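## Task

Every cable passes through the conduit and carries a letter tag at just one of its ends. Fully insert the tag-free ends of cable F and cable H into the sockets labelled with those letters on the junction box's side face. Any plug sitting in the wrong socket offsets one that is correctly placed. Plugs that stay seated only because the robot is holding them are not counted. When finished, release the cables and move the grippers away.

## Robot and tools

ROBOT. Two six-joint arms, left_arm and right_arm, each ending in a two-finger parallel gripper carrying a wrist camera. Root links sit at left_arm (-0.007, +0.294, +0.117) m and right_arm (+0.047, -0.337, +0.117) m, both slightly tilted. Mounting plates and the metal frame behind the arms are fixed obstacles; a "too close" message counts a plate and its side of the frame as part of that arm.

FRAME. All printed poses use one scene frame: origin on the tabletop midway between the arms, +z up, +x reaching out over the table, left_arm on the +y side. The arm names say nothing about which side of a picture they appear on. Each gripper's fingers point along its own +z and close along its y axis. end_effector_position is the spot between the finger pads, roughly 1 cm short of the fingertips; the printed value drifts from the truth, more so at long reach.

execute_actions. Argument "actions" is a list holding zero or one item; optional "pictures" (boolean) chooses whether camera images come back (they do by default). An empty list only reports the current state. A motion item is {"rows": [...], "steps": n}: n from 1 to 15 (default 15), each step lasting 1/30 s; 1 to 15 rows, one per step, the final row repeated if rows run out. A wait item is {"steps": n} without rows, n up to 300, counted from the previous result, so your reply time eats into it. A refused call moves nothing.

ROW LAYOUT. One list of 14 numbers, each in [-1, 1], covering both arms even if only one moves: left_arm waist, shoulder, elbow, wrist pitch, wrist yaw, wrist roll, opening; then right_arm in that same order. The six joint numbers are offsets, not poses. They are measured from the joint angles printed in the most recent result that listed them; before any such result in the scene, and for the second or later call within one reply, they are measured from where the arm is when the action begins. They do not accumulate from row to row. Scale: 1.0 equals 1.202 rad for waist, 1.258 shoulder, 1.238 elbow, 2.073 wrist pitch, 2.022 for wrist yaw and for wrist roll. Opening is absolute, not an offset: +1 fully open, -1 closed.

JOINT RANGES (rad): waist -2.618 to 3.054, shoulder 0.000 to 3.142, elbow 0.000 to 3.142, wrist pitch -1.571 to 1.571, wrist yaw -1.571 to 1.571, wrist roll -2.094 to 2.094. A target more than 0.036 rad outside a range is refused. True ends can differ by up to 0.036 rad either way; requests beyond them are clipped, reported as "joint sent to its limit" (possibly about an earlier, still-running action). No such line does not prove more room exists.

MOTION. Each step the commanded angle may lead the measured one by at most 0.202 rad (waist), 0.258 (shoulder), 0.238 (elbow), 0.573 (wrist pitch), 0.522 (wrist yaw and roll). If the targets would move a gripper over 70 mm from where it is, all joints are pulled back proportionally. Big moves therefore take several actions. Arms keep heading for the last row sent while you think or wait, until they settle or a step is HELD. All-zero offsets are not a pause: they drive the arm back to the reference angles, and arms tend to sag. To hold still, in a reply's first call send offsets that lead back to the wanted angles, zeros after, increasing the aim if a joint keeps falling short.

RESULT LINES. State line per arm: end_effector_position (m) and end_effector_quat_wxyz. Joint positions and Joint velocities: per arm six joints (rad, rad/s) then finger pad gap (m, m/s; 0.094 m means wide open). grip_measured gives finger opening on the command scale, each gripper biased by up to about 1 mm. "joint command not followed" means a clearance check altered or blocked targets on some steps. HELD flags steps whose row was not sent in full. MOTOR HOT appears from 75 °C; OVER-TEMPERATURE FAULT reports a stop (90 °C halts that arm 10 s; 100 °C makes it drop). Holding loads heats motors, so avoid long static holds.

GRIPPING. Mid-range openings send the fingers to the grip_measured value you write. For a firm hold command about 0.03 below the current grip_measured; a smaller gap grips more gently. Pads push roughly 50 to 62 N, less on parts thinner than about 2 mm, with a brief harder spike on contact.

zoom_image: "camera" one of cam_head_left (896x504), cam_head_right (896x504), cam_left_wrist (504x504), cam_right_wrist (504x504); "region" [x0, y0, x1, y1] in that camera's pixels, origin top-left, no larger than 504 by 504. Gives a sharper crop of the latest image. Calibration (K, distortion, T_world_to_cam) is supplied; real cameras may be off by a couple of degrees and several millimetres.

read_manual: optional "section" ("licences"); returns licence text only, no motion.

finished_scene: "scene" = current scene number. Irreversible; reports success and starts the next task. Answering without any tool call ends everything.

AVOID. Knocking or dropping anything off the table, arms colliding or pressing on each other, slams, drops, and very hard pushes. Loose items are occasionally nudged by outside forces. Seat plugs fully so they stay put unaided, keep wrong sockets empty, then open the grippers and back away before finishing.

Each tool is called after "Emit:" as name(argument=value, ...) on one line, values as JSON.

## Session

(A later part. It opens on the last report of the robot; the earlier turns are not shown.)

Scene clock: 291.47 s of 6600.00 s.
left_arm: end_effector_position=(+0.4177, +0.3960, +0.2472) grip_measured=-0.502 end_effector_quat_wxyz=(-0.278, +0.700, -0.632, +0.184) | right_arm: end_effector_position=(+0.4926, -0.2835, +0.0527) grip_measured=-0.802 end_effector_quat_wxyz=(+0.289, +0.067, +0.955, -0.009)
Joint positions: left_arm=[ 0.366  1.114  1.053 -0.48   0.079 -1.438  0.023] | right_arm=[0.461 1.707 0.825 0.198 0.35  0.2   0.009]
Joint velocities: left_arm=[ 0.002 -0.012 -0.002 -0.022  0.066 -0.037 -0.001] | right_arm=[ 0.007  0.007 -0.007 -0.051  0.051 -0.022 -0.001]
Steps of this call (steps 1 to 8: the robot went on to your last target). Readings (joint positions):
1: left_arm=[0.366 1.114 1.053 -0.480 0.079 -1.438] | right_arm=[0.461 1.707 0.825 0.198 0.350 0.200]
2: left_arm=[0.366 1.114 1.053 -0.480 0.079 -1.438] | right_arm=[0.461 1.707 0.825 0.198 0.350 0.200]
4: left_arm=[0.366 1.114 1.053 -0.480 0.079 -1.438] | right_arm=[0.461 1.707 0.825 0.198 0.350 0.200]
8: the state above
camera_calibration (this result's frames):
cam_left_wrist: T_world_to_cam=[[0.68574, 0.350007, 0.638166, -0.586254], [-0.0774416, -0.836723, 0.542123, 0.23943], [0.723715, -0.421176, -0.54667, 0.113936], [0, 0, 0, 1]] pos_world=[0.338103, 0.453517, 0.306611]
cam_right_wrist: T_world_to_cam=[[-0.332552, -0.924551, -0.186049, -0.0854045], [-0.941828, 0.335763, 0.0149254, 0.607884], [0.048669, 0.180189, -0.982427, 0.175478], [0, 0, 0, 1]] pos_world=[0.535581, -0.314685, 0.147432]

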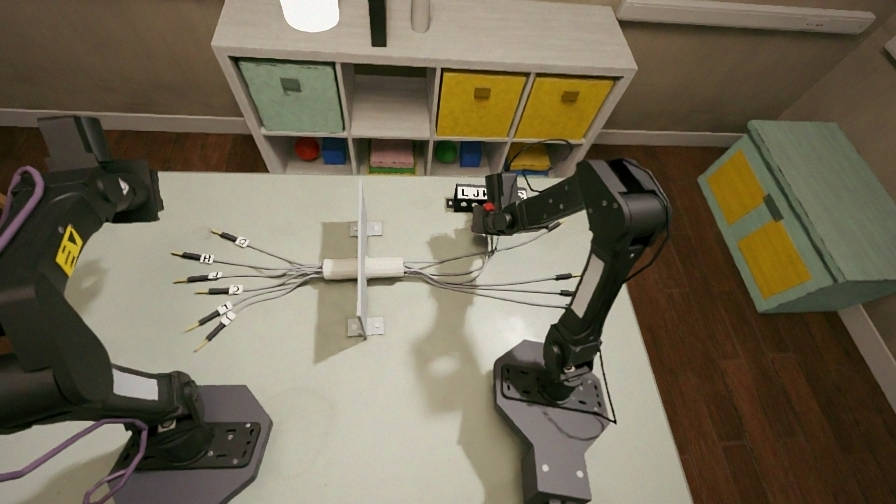

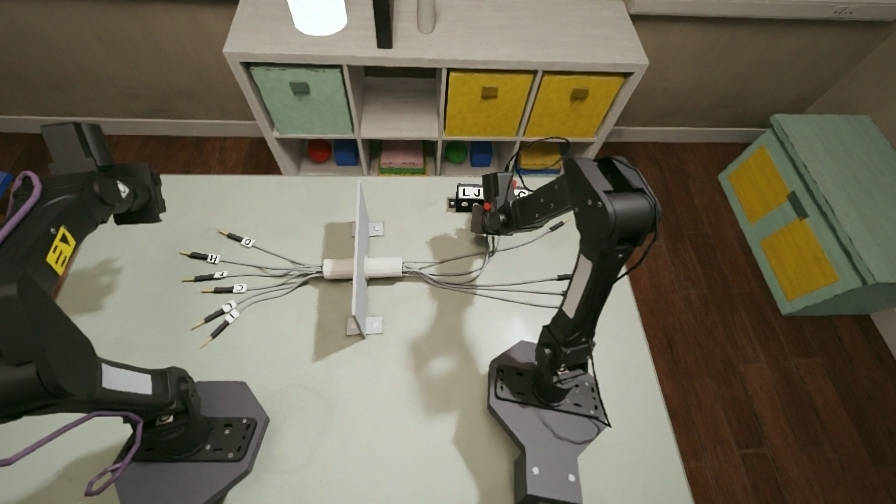

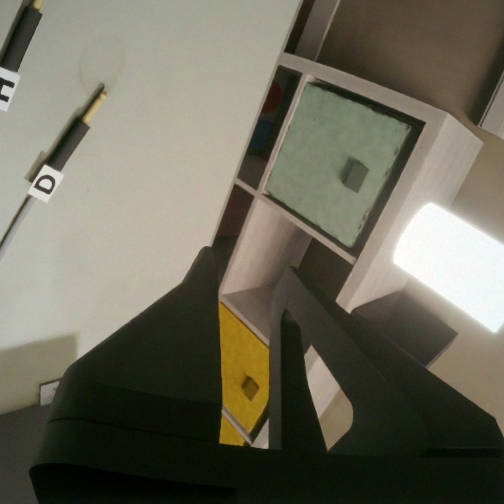

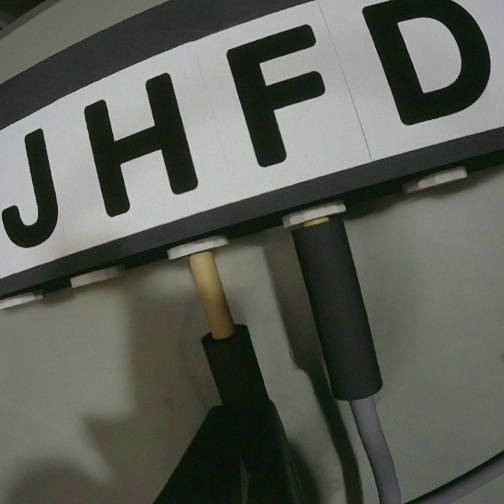

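Emit:
execute_actions(actions=[{"rows":[[0,0,0,0,0,0,-0.5,0.025,0,0.02,0.01,0,0,-0.85],[0,0,0,0,0,0,-0.5,0.025,0,0.03,0.015,0,0,-0.85],[0,0,0,0,0,0,-0.5,0.025,0,0.04,0.02,0,0,-0.85],[0,0,0,0,0,0,-0.5,0.025,0,0.05,0.03,0,0,-0.85],[0,0,0,0,0,0,-0.5,0.025,0,0.06,0.035,0,0,-0.85],[0,0,0,0,0,0,-0.5,0.025,0,0.07,0.04,0,0,-0.85],[0,0,0,0,0,0,-0.5,0.025,0,0.08,0.045,0,0,-0.85]],"steps":15}], pictures=false)

Emit:
execute_actions(actions=[{"steps":10}])

Scene clock: 292.93 s of 6600.00 s.
left_arm: end_effector_position=(+0.4177, +0.3960, +0.2472) grip_measured=-0.502 end_effector_quat_wxyz=(-0.278, +0.700, -0.632, +0.184) | right_arm: end_effector_position=(+0.4944, -0.2823, +0.0543) grip_measured=-0.805 end_effector_quat_wxyz=(+0.281, +0.063, +0.958, -0.016)
Joint positions: left_arm=[ 0.366  1.114  1.053 -0.48   0.079 -1.438  0.023] | right_arm=[0.468 1.711 0.856 0.149 0.363 0.2   0.009]
Joint velocities: left_arm=[ 0.002  0.007 -0.007 -0.022  0.037 -0.066 -0.   ] | right_arm=[ 0.002 -0.007  0.002 -0.066 -0.022  0.007 -0.   ]
Steps of this call (steps 1 to 15: the robot went on to your last target; steps 16 to 29: nothing new was sent; steps 30 to 44: all 15 steps of this action). Readings (joint positions):
30: left_arm=[0.366 1.114 1.053 -0.480 0.079 -1.438] | right_arm=[0.461 1.707 0.825 0.197 0.351 0.200]
31: left_arm=[0.366 1.114 1.053 -0.480 0.079 -1.438] | right_arm=[0.462 1.707 0.825 0.197 0.353 0.200]
33: left_arm=[0.366 1.114 1.053 -0.480 0.079 -1.438] | right_arm=[0.465 1.707 0.829 0.194 0.357 0.200]
37: left_arm=[0.366 1.114 1.053 -0.480 0.079 -1.438] | right_arm=[0.467 1.708 0.847 0.164 0.360 0.200]
44: the state above

Scene clock: 293.27 s of 6600.00 s.
left_arm: end_effector_position=(+0.4177, +0.3960, +0.2472) grip_measured=-0.502 end_effector_quat_wxyz=(-0.278, +0.700, -0.632, +0.184) | right_arm: end_effector_position=(+0.4944, -0.2823, +0.0543) grip_measured=-0.805 end_effector_quat_wxyz=(+0.280, +0.063, +0.958, -0.016)
Joint positions: left_arm=[ 0.366  1.114  1.053 -0.48   0.079 -1.438  0.023] | right_arm=[0.468 1.711 0.856 0.148 0.363 0.2   0.009]
Joint velocities: left_arm=[-0.022  0.002 -0.002 -0.007 -0.037 -0.051  0.   ] | right_arm=[ 0.002 -0.007  0.012 -0.051 -0.007  0.022  0.001]
Steps of this call (steps 1 to 10: the robot went on to your last target). Readings (joint positions):
1: left_arm=[0.366 1.114 1.053 -0.480 0.079 -1.438] | right_arm=[0.468 1.711 0.856 0.148 0.363 0.200]
2: left_arm=[0.366 1.114 1.053 -0.480 0.079 -1.438] | right_arm=[0.468 1.711 0.856 0.148 0.363 0.200]
4: left_arm=[0.366 1.114 1.053 -0.480 0.079 -1.438] | right_arm=[0.468 1.711 0.856 0.148 0.363 0.200]
8: left_arm=[0.366 1.114 1.053 -0.480 0.079 -1.438] | right_arm=[0.468 1.711 0.856 0.148 0.363 0.200]
10: the state above
camera_calibration (this result's frames):
cam_left_wrist: T_world_to_cam=[[0.68574, 0.350007, 0.638166, -0.586254], [-0.0774416, -0.836723, 0.542123, 0.23943], [0.723715, -0.421176, -0.54667, 0.113936], [0, 0, 0, 1]] pos_world=[0.338103, 0.453517, 0.306611]
cam_right_wrist: T_world_to_cam=[[-0.331785, -0.928445, -0.167057, -0.085837], [-0.942905, 0.331857, 0.028317, 0.60782], [0.0291483, 0.166914, -0.98554, 0.182851], [0, 0, 0, 1]] pos_world=[0.539307, -0.311924, 0.148656]

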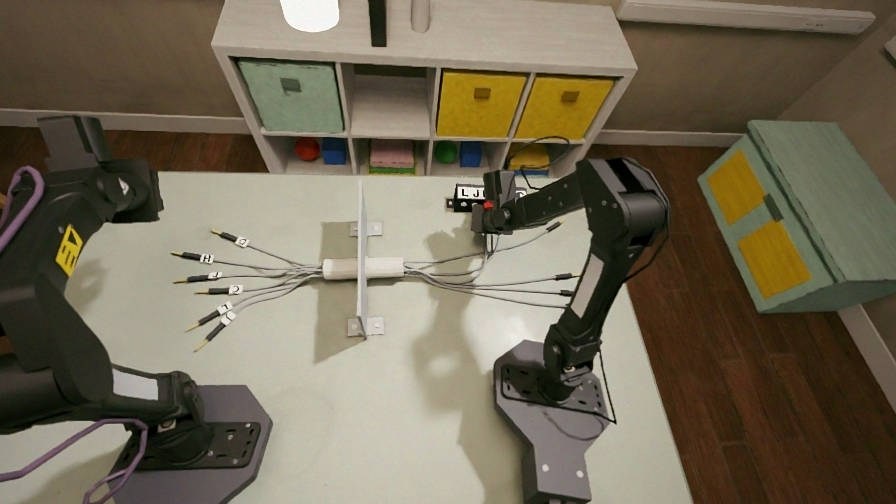

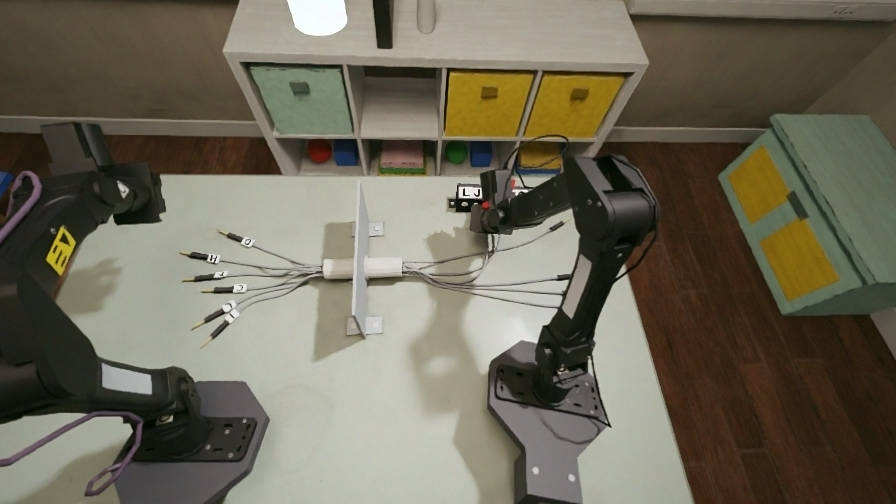

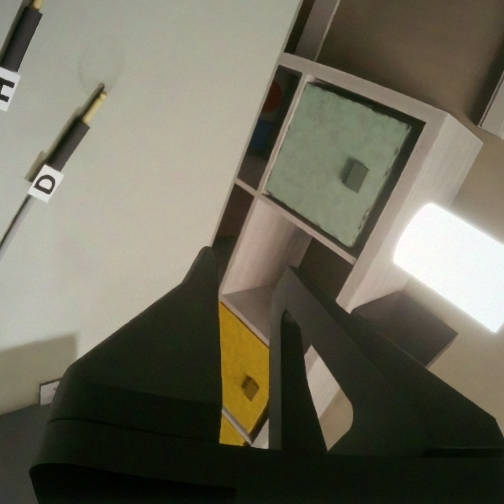

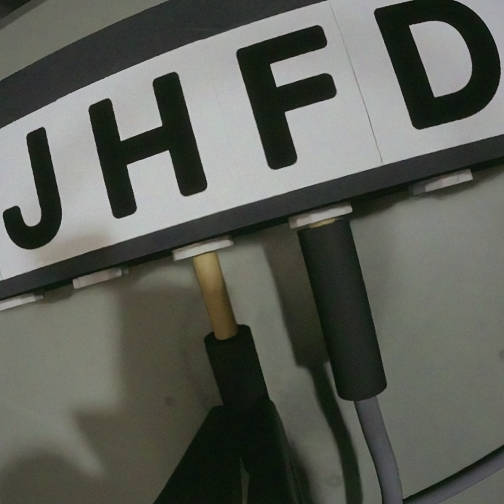

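Emit:
execute_actions(actions=[{"rows":[[0,0,0,0,0,0,-0.5,0.035,-0.01,-0.02,0.035,-0.01,0,-0.85]],"steps":15}], pictures=false)

Emit:
execute_actions(actions=[{"steps":10}])

Scene clock: 295.17 s of 6600.00 s.
left_arm: end_effector_position=(+0.4177, +0.3960, +0.2472) grip_measured=-0.502 end_effector_quat_wxyz=(-0.278, +0.700, -0.632, +0.184) | right_arm: end_effector_position=(+0.4986, -0.2666, +0.0598) grip_measured=-0.847 end_effector_quat_wxyz=(+0.299, +0.055, +0.953, +0.005)
Joint positions: left_arm=[ 0.366  1.114  1.053 -0.48   0.079 -1.438  0.023] | right_arm=[0.496 1.711 0.844 0.202 0.348 0.2   0.007]
Joint velocities: left_arm=[-0.002 -0.012  0.002 -0.022  0.051 -0.007 -0.   ] | right_arm=[ 0.007 -0.002 -0.012 -0.007 -0.022  0.022  0.001]
Steps of this call (steps 1 to 15: the robot went on to your last target; steps 16 to 42: nothing new was sent; steps 43 to 57: all 15 steps of this action). Readings (joint positions):
43: left_arm=[0.366 1.114 1.053 -0.480 0.079 -1.438] | right_arm=[0.470 1.711 0.852 0.148 0.365 0.200]
44: left_arm=[0.366 1.114 1.053 -0.480 0.079 -1.438] | right_arm=[0.472 1.711 0.848 0.155 0.368 0.200]
46: left_arm=[0.366 1.114 1.053 -0.480 0.079 -1.438] | right_arm=[0.480 1.711 0.844 0.166 0.365 0.200]
50: left_arm=[0.366 1.114 1.053 -0.480 0.079 -1.438] | right_arm=[0.495 1.711 0.844 0.190 0.352 0.200]
57: the state above

Scene clock: 295.50 s of 6600.00 s.
left_arm: end_effector_position=(+0.4177, +0.3960, +0.2472) grip_measured=-0.502 end_effector_quat_wxyz=(-0.278, +0.700, -0.632, +0.184) | right_arm: end_effector_position=(+0.4990, -0.2664, +0.0601) grip_measured=-0.847 end_effector_quat_wxyz=(+0.300, +0.055, +0.952, +0.005)
Joint positions: left_arm=[ 0.366  1.114  1.053 -0.48   0.079 -1.438  0.023] | right_arm=[0.496 1.711 0.844 0.204 0.347 0.2   0.007]
Joint velocities: left_arm=[ 0.002 -0.012  0.017 -0.022  0.037 -0.007 -0.001] | right_arm=[-0.017  0.002 -0.002 -0.066  0.007  0.081  0.   ]
Steps of this call (steps 1 to 10: the robot went on to your last target). Readings (joint positions):
1: left_arm=[0.366 1.114 1.053 -0.480 0.079 -1.438] | right_arm=[0.496 1.711 0.844 0.202 0.348 0.200]
2: left_arm=[0.366 1.114 1.053 -0.480 0.079 -1.438] | right_arm=[0.496 1.711 0.844 0.203 0.348 0.200]
4: left_arm=[0.366 1.114 1.053 -0.480 0.079 -1.438] | right_arm=[0.496 1.711 0.844 0.203 0.347 0.200]
8: left_arm=[0.366 1.114 1.053 -0.480 0.079 -1.438] | right_arm=[0.496 1.711 0.844 0.204 0.347 0.200]
10: the state above
camera_calibration (this result's frames):
cam_left_wrist: T_world_to_cam=[[0.68574, 0.350007, 0.638166, -0.586254], [-0.0774416, -0.836723, 0.542123, 0.23943], [0.723715, -0.421176, -0.54667, 0.113936], [0, 0, 0, 1]] pos_world=[0.338103, 0.453517, 0.306611]
cam_right_wrist: T_world_to_cam=[[-0.299574, -0.93035, -0.211434, -0.0825578], [-0.951704, 0.307008, -0.00245482, 0.606391], [0.0671956, 0.200487, -0.977389, 0.175183], [0, 0, 0, 1]] pos_world=[0.540601, -0.298096, 0.155255]

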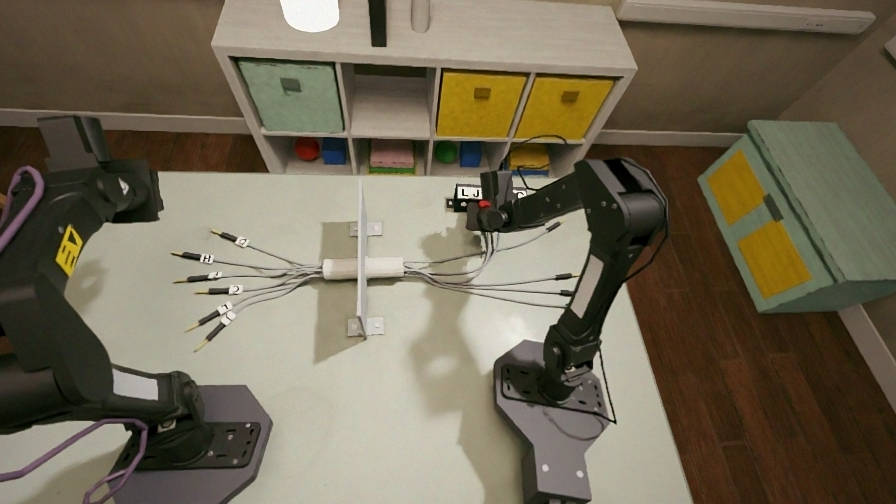

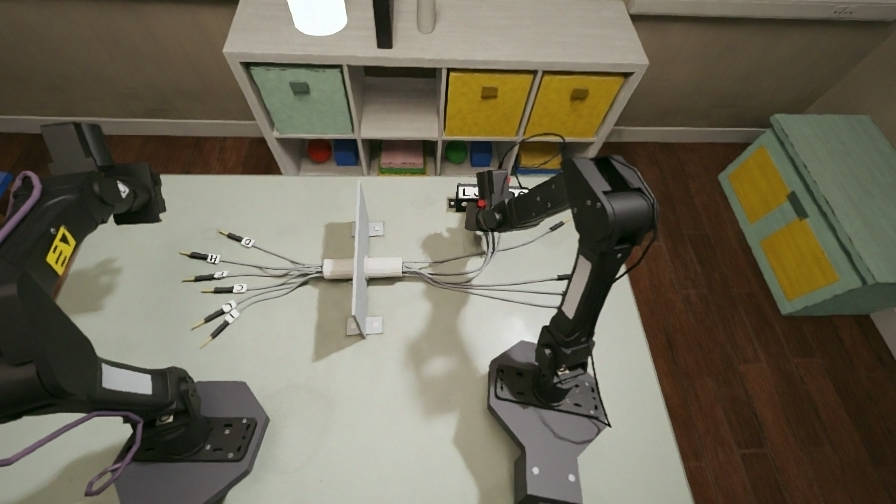

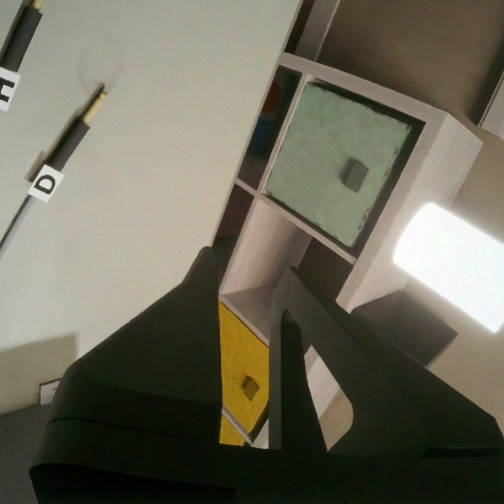

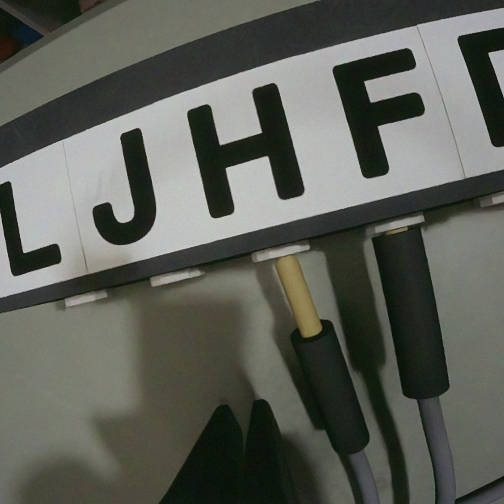

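Emit:
execute_actions(actions=[{"rows":[[0,0,0,0,0,0,-0.5,0,-0.05,-0.02,-0.01,0,0,-0.85],[0,0,0,0,0,0,-0.5,0,-0.07,-0.03,-0.02,0,0,-0.85],[0,0,0,0,0,0,-0.5,-0.01,-0.088,-0.04,-0.03,0.004,0,-0.8],[0,0,0,0,0,0,-0.5,-0.02,-0.088,-0.054,-0.036,0.004,0,-0.7],[0,0,0,0,0,0,-0.5,-0.03,-0.088,-0.054,-0.036,0.004,0,-0.6],[0,0,0,0,0,0,-0.5,-0.04,-0.088,-0.054,-0.036,0.004,0,-0.5],[0,0,0,0,0,0,-0.5,-0.047,-0.088,-0.054,-0.036,0.004,0,-0.5]],"steps":15}], pictures=false)

Emit:
execute_actions(actions=[{"steps":10}])

Scene clock: 297.30 s of 6600.00 s.
left_arm: end_effector_position=(+0.4177, +0.3960, +0.2472) grip_measured=-0.502 end_effector_quat_wxyz=(-0.278, +0.700, -0.632, +0.184) | right_arm: end_effector_position=(+0.4835, -0.2966, +0.0668) grip_measured=-0.503 end_effector_quat_wxyz=(+0.286, +0.074, +0.955, -0.015)
Joint positions: left_arm=[ 0.366  1.114  1.053 -0.48   0.079 -1.438  0.023] | right_arm=[0.443 1.625 0.794 0.143 0.35  0.2   0.023]
Joint velocities: left_arm=[ 0.012  0.007 -0.012 -0.007 -0.022  0.007 -0.   ] | right_arm=[-0.007  0.007  0.007 -0.037  0.051 -0.022 -0.   ]
Steps of this call (steps 1 to 15: the robot went on to your last target; steps 16 to 39: nothing new was sent; steps 40 to 54: all 15 steps of this action). Readings (joint positions):
40: left_arm=[0.366 1.114 1.053 -0.480 0.079 -1.438] | right_arm=[0.496 1.708 0.844 0.202 0.347 0.200]
41: left_arm=[0.366 1.114 1.053 -0.480 0.079 -1.438] | right_arm=[0.496 1.700 0.839 0.198 0.347 0.200]
43: left_arm=[0.366 1.114 1.053 -0.480 0.079 -1.438] | right_arm=[0.494 1.664 0.818 0.181 0.347 0.200]
47: left_arm=[0.366 1.114 1.053 -0.480 0.079 -1.438] | right_arm=[0.462 1.625 0.797 0.159 0.347 0.200]
54: the state above

Scene clock: 297.63 s of 6600.00 s.
left_arm: end_effector_position=(+0.4177, +0.3960, +0.2472) grip_measured=-0.502 end_effector_quat_wxyz=(-0.278, +0.700, -0.632, +0.184) | right_arm: end_effector_position=(+0.4831, -0.2967, +0.0665) grip_measured=-0.503 end_effector_quat_wxyz=(+0.285, +0.073, +0.955, -0.015)
Joint positions: left_arm=[ 0.366  1.114  1.053 -0.48   0.079 -1.438  0.023] | right_arm=[0.443 1.625 0.794 0.14  0.35  0.2   0.023]
Joint velocities: left_arm=[-0.017 -0.002 -0.002  0.037 -0.007 -0.007 -0.   ] | right_arm=[-0.002 -0.012 -0.007 -0.037 -0.007 -0.007 -0.001]
Steps of this call (steps 1 to 10: the robot went on to your last target). Readings (joint positions):
1: left_arm=[0.366 1.114 1.053 -0.480 0.079 -1.438] | right_arm=[0.443 1.625 0.794 0.142 0.350 0.200]
2: left_arm=[0.366 1.114 1.053 -0.480 0.079 -1.438] | right_arm=[0.443 1.625 0.794 0.141 0.350 0.200]
4: left_arm=[0.366 1.114 1.053 -0.480 0.079 -1.438] | right_arm=[0.443 1.625 0.794 0.141 0.350 0.200]
8: left_arm=[0.366 1.114 1.053 -0.480 0.079 -1.438] | right_arm=[0.443 1.625 0.794 0.141 0.350 0.200]
10: the state above
camera_calibration (this result's frames):
cam_left_wrist: T_world_to_cam=[[0.68574, 0.350007, 0.638166, -0.586254], [-0.0774416, -0.836723, 0.542123, 0.23943], [0.723715, -0.421176, -0.54667, 0.113936], [0, 0, 0, 1]] pos_world=[0.338103, 0.453517, 0.306611]
cam_right_wrist: T_world_to_cam=[[-0.348392, -0.920539, -0.176721, -0.0899224], [-0.936339, 0.350527, 0.0200276, 0.604501], [0.0435092, 0.172448, -0.984057, 0.192191], [0, 0, 0, 1]] pos_world=[0.526327, -0.327814, 0.161129]

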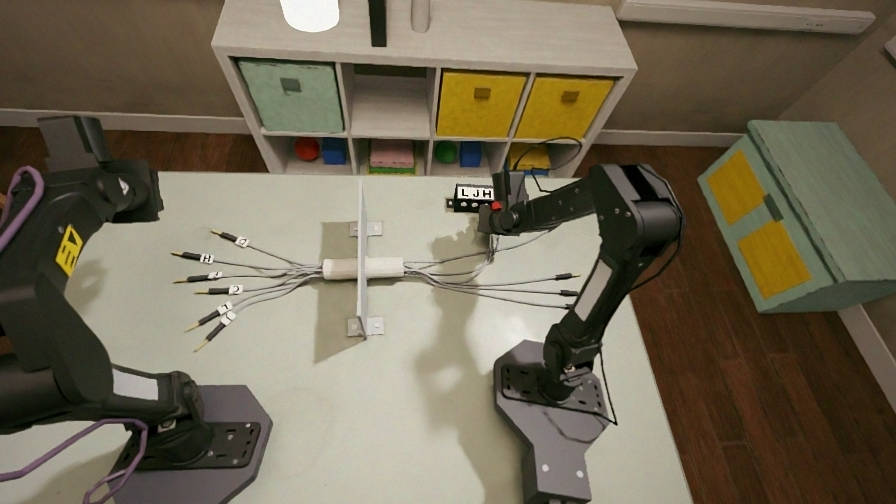

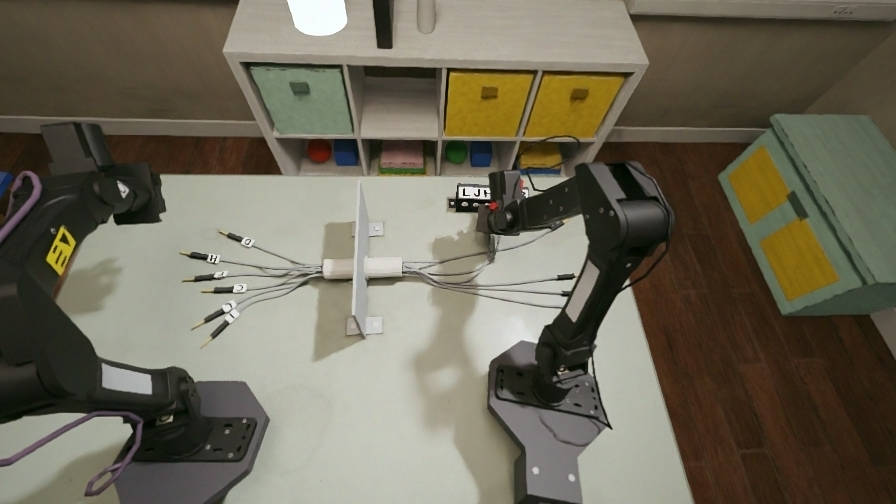

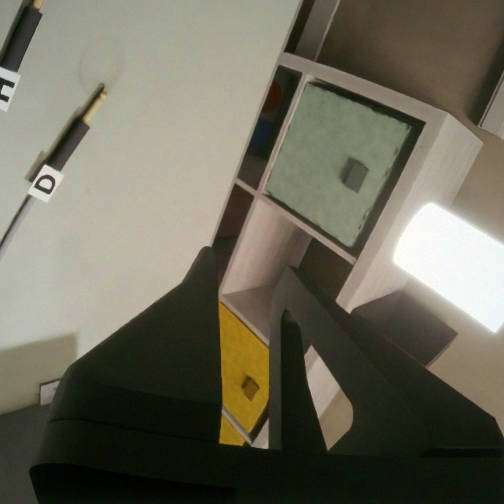

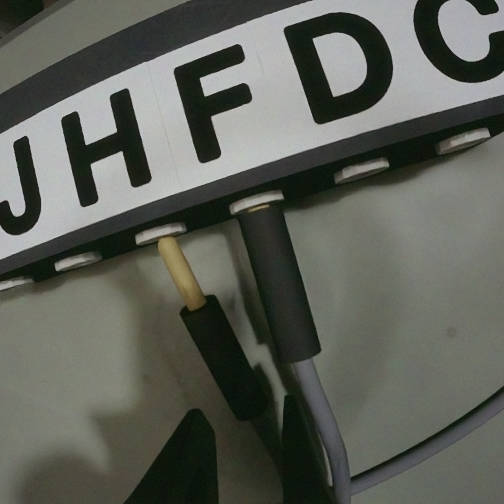

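Emit:
execute_actions(actions=[{"rows":[[0,0,0,0,0,0,-0.5,0,0.02,-0.01,0.01,0,0,-0.5],[0,0,0,0,0,0,-0.5,0,0.035,-0.01,0.014,0,0,-0.5],[0,0,0,0,0,0,-0.5,0,0.05,-0.01,0.018,0,0,-0.5],[0,0,0,0,0,0,-0.5,0,0.065,-0.01,0.022,0,0,-0.5],[0,0,0,0,0,0,-0.5,0,0.075,-0.01,0.026,0,0,-0.5]],"steps":15}], pictures=false)

Emit:
execute_actions(actions=[{"steps":10}])

Scene clock: 299.57 s of 6600.00 s.
left_arm: end_effector_position=(+0.4177, +0.3960, +0.2472) grip_measured=-0.502 end_effector_quat_wxyz=(-0.278, +0.700, -0.632, +0.184) | right_arm: end_effector_position=(+0.4736, -0.2923, +0.0355) grip_measured=-0.503 end_effector_quat_wxyz=(+0.258, +0.065, +0.964, -0.021)
Joint positions: left_arm=[ 0.366  1.114  1.053 -0.48   0.079 -1.438  0.023] | right_arm=[0.443 1.72  0.794 0.176 0.35  0.2   0.023]
Joint velocities: left_arm=[ 0.017  0.002  0.007 -0.022 -0.037  0.022 -0.   ] | right_arm=[-0.002 -0.012 -0.007 -0.037 -0.022 -0.051  0.   ]
Steps of this call (steps 1 to 15: the robot went on to your last target; steps 16 to 43: nothing new was sent; steps 44 to 58: all 15 steps of this action). Readings (joint positions):
44: left_arm=[0.366 1.114 1.053 -0.480 0.079 -1.438] | right_arm=[0.443 1.626 0.794 0.141 0.350 0.200]
45: left_arm=[0.366 1.114 1.053 -0.480 0.079 -1.438] | right_arm=[0.443 1.630 0.794 0.145 0.350 0.200]
47: left_arm=[0.366 1.114 1.053 -0.480 0.079 -1.438] | right_arm=[0.443 1.652 0.794 0.160 0.350 0.200]
51: left_arm=[0.366 1.114 1.053 -0.480 0.079 -1.438] | right_arm=[0.443 1.712 0.794 0.171 0.350 0.200]
58: the state above

Scene clock: 299.90 s of 6600.00 s.
left_arm: end_effector_position=(+0.4177, +0.3960, +0.2472) grip_measured=-0.502 end_effector_quat_wxyz=(-0.278, +0.700, -0.632, +0.184) | right_arm: end_effector_position=(+0.4740, -0.2923, +0.0358) grip_measured=-0.503 end_effector_quat_wxyz=(+0.259, +0.066, +0.963, -0.021)
Joint positions: left_arm=[ 0.366  1.114  1.053 -0.48   0.079 -1.438  0.023] | right_arm=[0.443 1.72  0.794 0.178 0.35  0.2   0.023]
Joint velocities: left_arm=[ 0.007 -0.007 -0.002 -0.037 -0.051 -0.022 -0.   ] | right_arm=[-0.007  0.002 -0.002 -0.022 -0.037  0.022 -0.   ]
Steps of this call (steps 1 to 10: the robot went on to your last target). Readings (joint positions):
1: left_arm=[0.366 1.114 1.053 -0.480 0.079 -1.438] | right_arm=[0.443 1.720 0.794 0.177 0.350 0.200]
2: left_arm=[0.366 1.114 1.053 -0.480 0.079 -1.438] | right_arm=[0.443 1.720 0.794 0.177 0.350 0.200]
4: left_arm=[0.366 1.114 1.053 -0.480 0.079 -1.438] | right_arm=[0.443 1.720 0.794 0.177 0.350 0.200]
8: left_arm=[0.366 1.114 1.053 -0.480 0.079 -1.438] | right_arm=[0.443 1.720 0.794 0.178 0.350 0.200]
10: the state above
camera_calibration (this result's frames):
cam_left_wrist: T_world_to_cam=[[0.685781, 0.350027, 0.638111, -0.586252], [-0.0776788, -0.836548, 0.542359, 0.239348], [0.723651, -0.421507, -0.546499, 0.114012], [0, 0, 0, 1]] pos_world=[0.338128, 0.453487, 0.306589]
cam_right_wrist: T_world_to_cam=[[-0.346845, -0.926416, -0.146465, -0.0979887], [-0.937829, 0.340357, 0.0680677, 0.591153], [-0.0132086, 0.160968, -0.986871, 0.185191], [0, 0, 0, 1]] pos_world=[0.522859, -0.321791, 0.12817]

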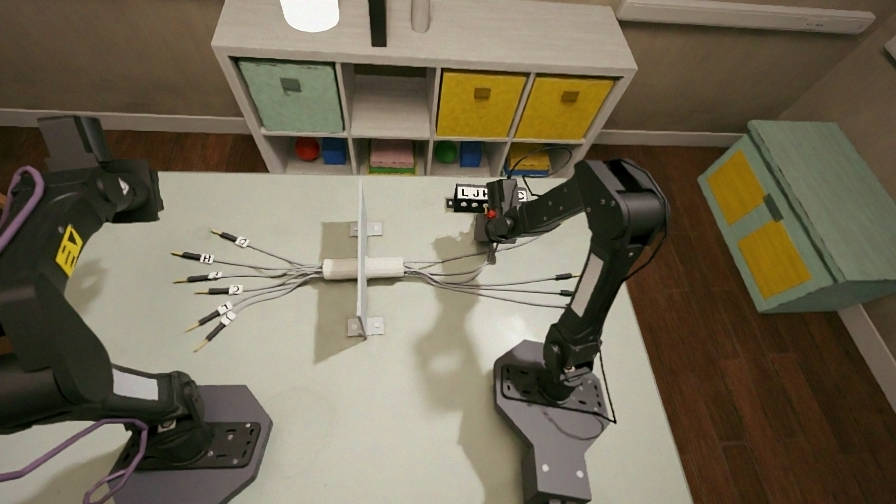

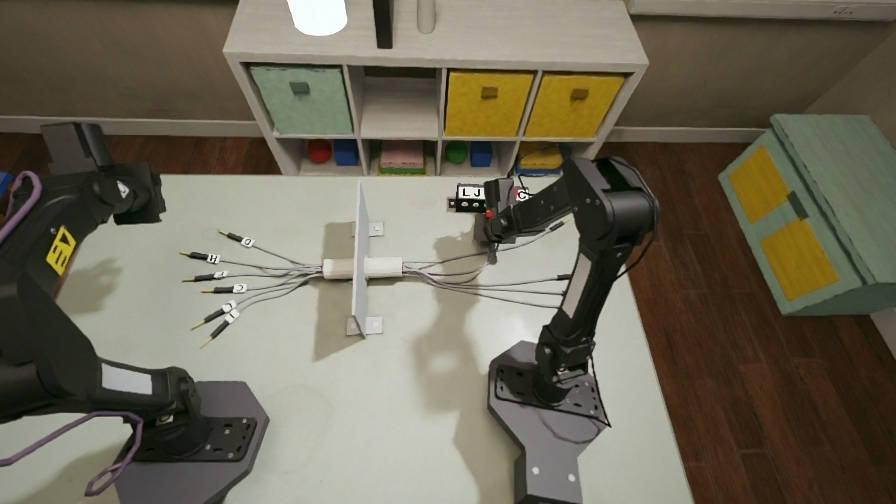

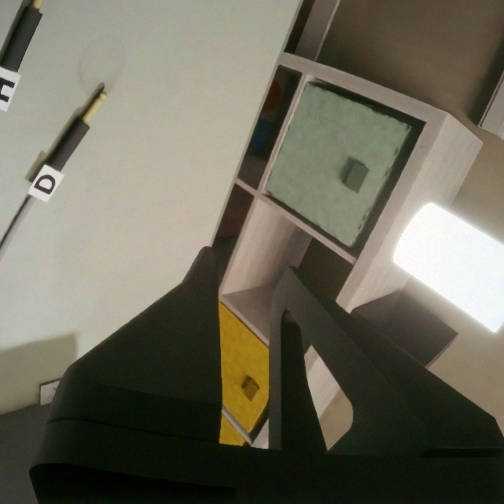

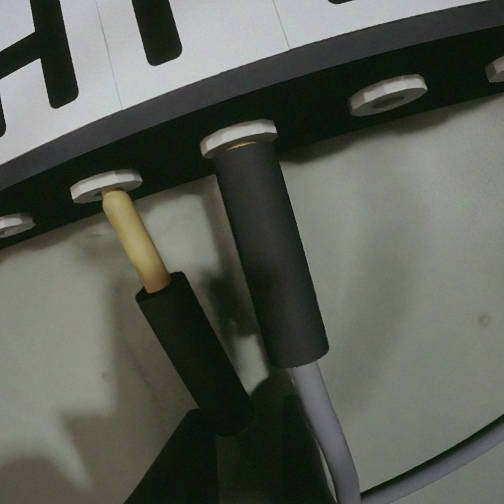

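Emit:
execute_actions(actions=[{"rows":[[0,0,0,0,0,0,-0.5,0.01,-0.01,-0.012,0.006,0,0,-0.6],[0,0,0,0,0,0,-0.5,0.02,-0.02,-0.012,0.006,0,0,-0.7],[0,0,0,0,0,0,-0.5,0.03,-0.03,-0.012,0.006,0,0,-0.75],[0,0,0,0,0,0,-0.5,0.038,-0.045,-0.012,0.006,0,0,-0.8],[0,0,0,0,0,0,-0.5,0.038,-0.05,-0.012,0.006,0,0,-0.84]],"steps":15}], pictures=false)

Emit:
execute_actions(actions=[{"steps":10}])

Scene clock: 303.87 s of 6600.00 s.
left_arm: end_effector_position=(+0.4177, +0.3960, +0.2472) grip_measured=-0.502 end_effector_quat_wxyz=(-0.278, +0.700, -0.632, +0.184) | right_arm: end_effector_position=(+0.4737, -0.2874, +0.0440) grip_measured=-0.796 end_effector_quat_wxyz=(+0.265, +0.062, +0.962, -0.020)
Joint positions: left_arm=[ 0.366  1.114  1.053 -0.48   0.079 -1.438  0.023] | right_arm=[0.462 1.695 0.788 0.167 0.363 0.203 0.01 ]
Joint velocities: left_arm=[-0.007  0.007  0.012 -0.066 -0.022  0.022  0.001] | right_arm=[ 0.012 -0.012  0.012 -0.007  0.007  0.007 -0.   ]
Steps of this call (steps 1 to 15: the robot went on to your last target; steps 16 to 90: nothing new was sent; then 0.47 s passed at rest; steps 91 to 105: all 15 steps of this action). Readings (joint positions):
91: left_arm=[0.366 1.114 1.053 -0.480 0.079 -1.438] | right_arm=[0.443 1.720 0.794 0.178 0.350 0.200]
92: left_arm=[0.366 1.114 1.053 -0.480 0.079 -1.438] | right_arm=[0.443 1.720 0.794 0.178 0.350 0.200]
94: left_arm=[0.366 1.114 1.053 -0.480 0.079 -1.438] | right_arm=[0.450 1.718 0.794 0.178 0.350 0.200]
98: left_arm=[0.366 1.114 1.053 -0.480 0.079 -1.438] | right_arm=[0.462 1.697 0.789 0.168 0.362 0.203]
105: the state above

Scene clock: 304.20 s of 6600.00 s.
left_arm: end_effector_position=(+0.4177, +0.3960, +0.2472) grip_measured=-0.502 end_effector_quat_wxyz=(-0.278, +0.700, -0.632, +0.184) | right_arm: end_effector_position=(+0.4737, -0.2874, +0.0440) grip_measured=-0.796 end_effector_quat_wxyz=(+0.265, +0.062, +0.962, -0.020)
Joint positions: left_arm=[ 0.366  1.114  1.053 -0.48   0.079 -1.438  0.023] | right_arm=[0.462 1.695 0.788 0.167 0.363 0.203 0.01 ]
Joint velocities: left_arm=[-0.017 -0.012  0.007 -0.066 -0.007  0.007 -0.   ] | right_arm=[-0.002 -0.027 -0.012 -0.022  0.066 -0.022 -0.   ]
Steps of this call (steps 1 to 10: the robot went on to your last target). Readings (joint positions):
1: left_arm=[0.366 1.114 1.053 -0.480 0.079 -1.438] | right_arm=[0.462 1.695 0.788 0.167 0.363 0.203]
2: left_arm=[0.366 1.114 1.053 -0.480 0.079 -1.438] | right_arm=[0.462 1.695 0.788 0.167 0.363 0.203]
4: left_arm=[0.366 1.114 1.053 -0.480 0.079 -1.438] | right_arm=[0.462 1.695 0.788 0.167 0.363 0.203]
8: left_arm=[0.366 1.114 1.053 -0.480 0.079 -1.438] | right_arm=[0.462 1.695 0.788 0.167 0.363 0.203]
10: the state above
camera_calibration (this result's frames):
cam_left_wrist: T_world_to_cam=[[0.685781, 0.350027, 0.638111, -0.586252], [-0.0776788, -0.836548, 0.542359, 0.239348], [0.723651, -0.421507, -0.546499, 0.114012], [0, 0, 0, 1]] pos_world=[0.338128, 0.453487, 0.306589]
cam_right_wrist: T_world_to_cam=[[-0.337065, -0.929532, -0.149523, -0.0977846], [-0.941479, 0.332405, 0.0559014, 0.588597], [-0.00226, 0.159615, -0.987177, 0.186983], [0, 0, 0, 1]] pos_world=[0.521614, -0.316392, 0.137061]

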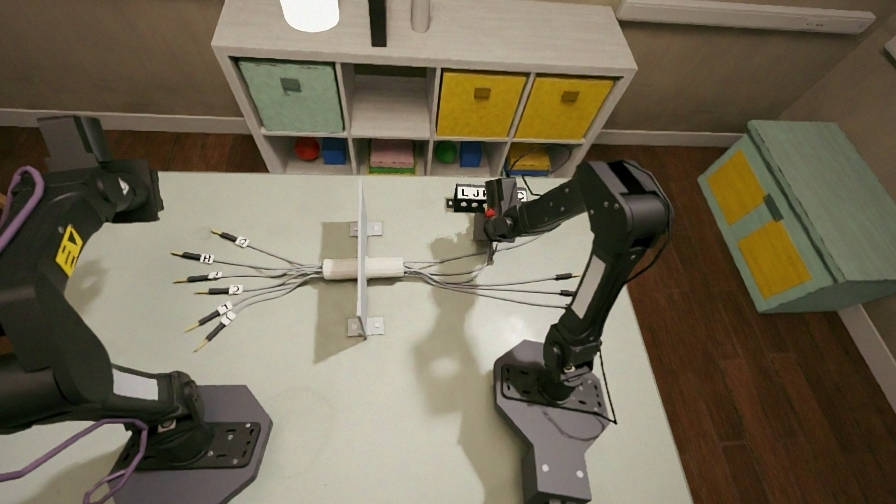

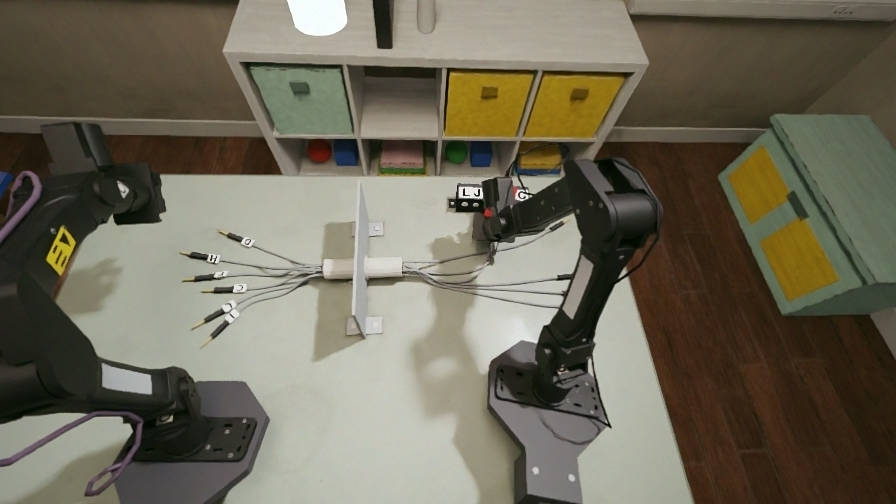

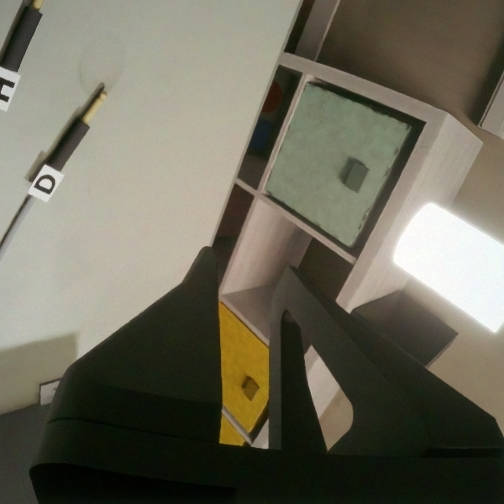

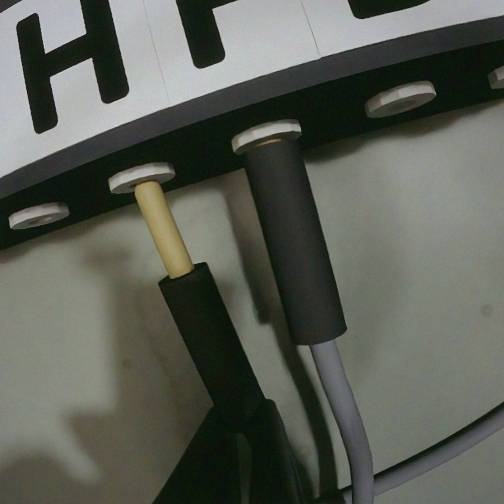

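Emit:
execute_actions(actions=[{"rows":[[0,0,0,0,0,0,-0.5,0.02,-0.03,0,0.008,0,0,-0.81],[0,0,0,0,0,0,-0.5,0.028,-0.042,0,0.008,0,0,-0.81]],"steps":15}], pictures=false)

Emit:
execute_actions(actions=[{"steps":10}])

Scene clock: 305.43 s of 6600.00 s.
left_arm: end_effector_position=(+0.4177, +0.3960, +0.2472) grip_measured=-0.502 end_effector_quat_wxyz=(-0.278, +0.700, -0.632, +0.184) | right_arm: end_effector_position=(+0.4736, -0.2875, +0.0480) grip_measured=-0.795 end_effector_quat_wxyz=(+0.267, +0.061, +0.961, -0.024)
Joint positions: left_arm=[ 0.366  1.114  1.053 -0.48   0.079 -1.438  0.023] | right_arm=[0.469 1.682 0.788 0.156 0.375 0.203 0.01 ]
Joint velocities: left_arm=[ 0.002  0.007  0.002  0.037  0.037  0.007 -0.   ] | right_arm=[ 0.002 -0.007  0.007 -0.007 -0.11  -0.066 -0.   ]
Steps of this call (steps 1 to 15: the robot went on to your last target; steps 16 to 22: nothing new was sent; steps 23 to 37: all 15 steps of this action). Readings (joint positions):
23: left_arm=[0.366 1.114 1.053 -0.480 0.079 -1.438] | right_arm=[0.462 1.695 0.788 0.167 0.364 0.203]
24: left_arm=[0.366 1.114 1.053 -0.480 0.079 -1.438] | right_arm=[0.463 1.694 0.788 0.166 0.365 0.203]
26: left_arm=[0.366 1.114 1.053 -0.480 0.079 -1.438] | right_arm=[0.466 1.688 0.788 0.162 0.370 0.203]
30: left_arm=[0.366 1.114 1.053 -0.480 0.079 -1.438] | right_arm=[0.469 1.682 0.788 0.156 0.374 0.203]
37: the state above

Scene clock: 305.77 s of 6600.00 s.
left_arm: end_effector_position=(+0.4177, +0.3960, +0.2472) grip_measured=-0.502 end_effector_quat_wxyz=(-0.278, +0.700, -0.632, +0.184) | right_arm: end_effector_position=(+0.4736, -0.2875, +0.0480) grip_measured=-0.795 end_effector_quat_wxyz=(+0.267, +0.061, +0.961, -0.024)
Joint positions: left_arm=[ 0.366  1.114  1.053 -0.48   0.079 -1.438  0.023] | right_arm=[0.469 1.682 0.788 0.156 0.375 0.203 0.01 ]
Joint velocities: left_arm=[-0.017  0.007  0.002 -0.037  0.066 -0.007  0.   ] | right_arm=[-0.002  0.012 -0.012 -0.007  0.022 -0.022  0.   ]
Steps of this call (steps 1 to 10: the robot went on to your last target). Readings (joint positions):
1: left_arm=[0.366 1.114 1.053 -0.480 0.079 -1.438] | right_arm=[0.469 1.682 0.788 0.156 0.375 0.203]
2: left_arm=[0.366 1.114 1.053 -0.480 0.079 -1.438] | right_arm=[0.469 1.682 0.788 0.156 0.375 0.203]
4: left_arm=[0.366 1.114 1.053 -0.480 0.079 -1.438] | right_arm=[0.469 1.682 0.788 0.156 0.375 0.203]
8: left_arm=[0.366 1.114 1.053 -0.480 0.079 -1.438] | right_arm=[0.469 1.682 0.788 0.156 0.375 0.203]
10: the state above
camera_calibration (this result's frames):
cam_left_wrist: T_world_to_cam=[[0.685781, 0.350027, 0.638111, -0.586252], [-0.0776788, -0.836548, 0.542359, 0.239348], [0.723651, -0.421507, -0.546499, 0.114012], [0, 0, 0, 1]] pos_world=[0.338128, 0.453487, 0.306589]
cam_right_wrist: T_world_to_cam=[[-0.337522, -0.93027, -0.143792, -0.0975736], [-0.941316, 0.333837, 0.0497682, 0.588984], [0.00170527, 0.152152, -0.988356, 0.186999], [0, 0, 0, 1]] pos_world=[0.521168, -0.315847, 0.141478]

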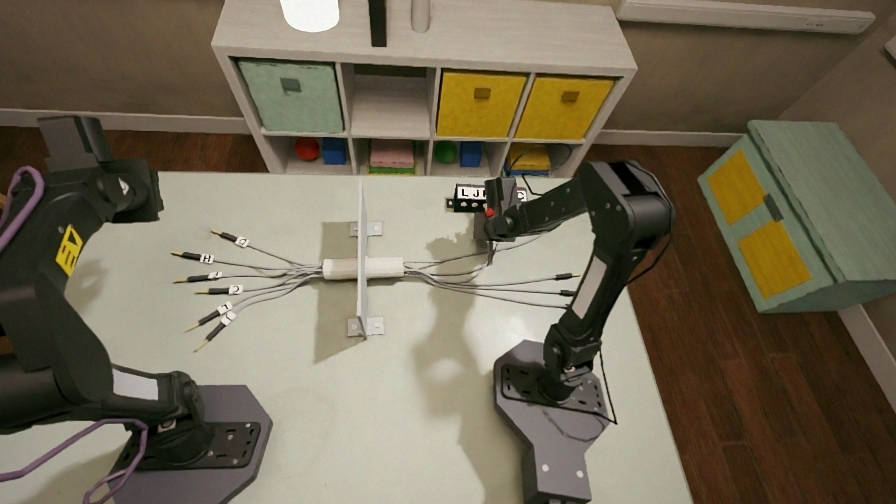

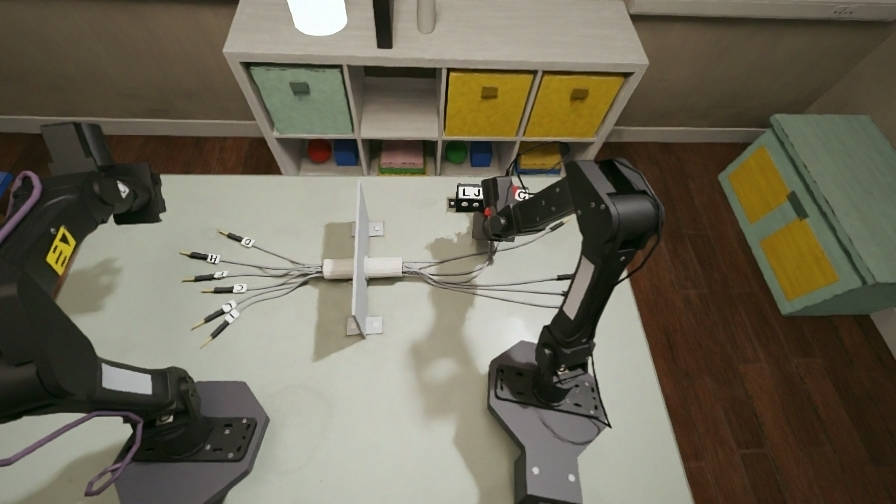

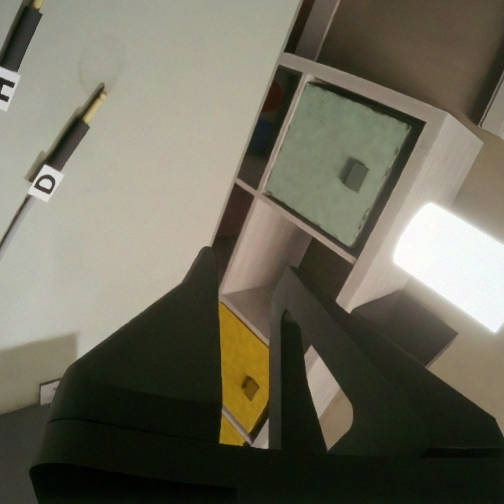

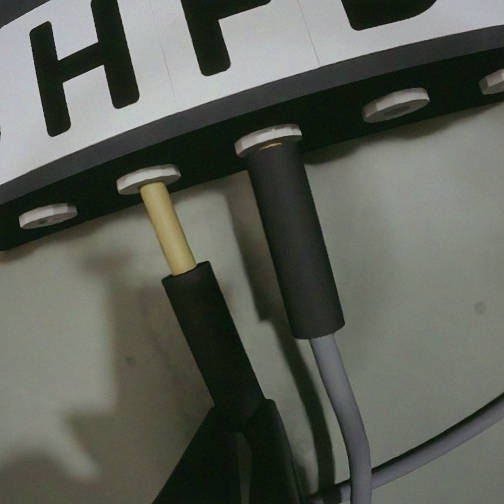

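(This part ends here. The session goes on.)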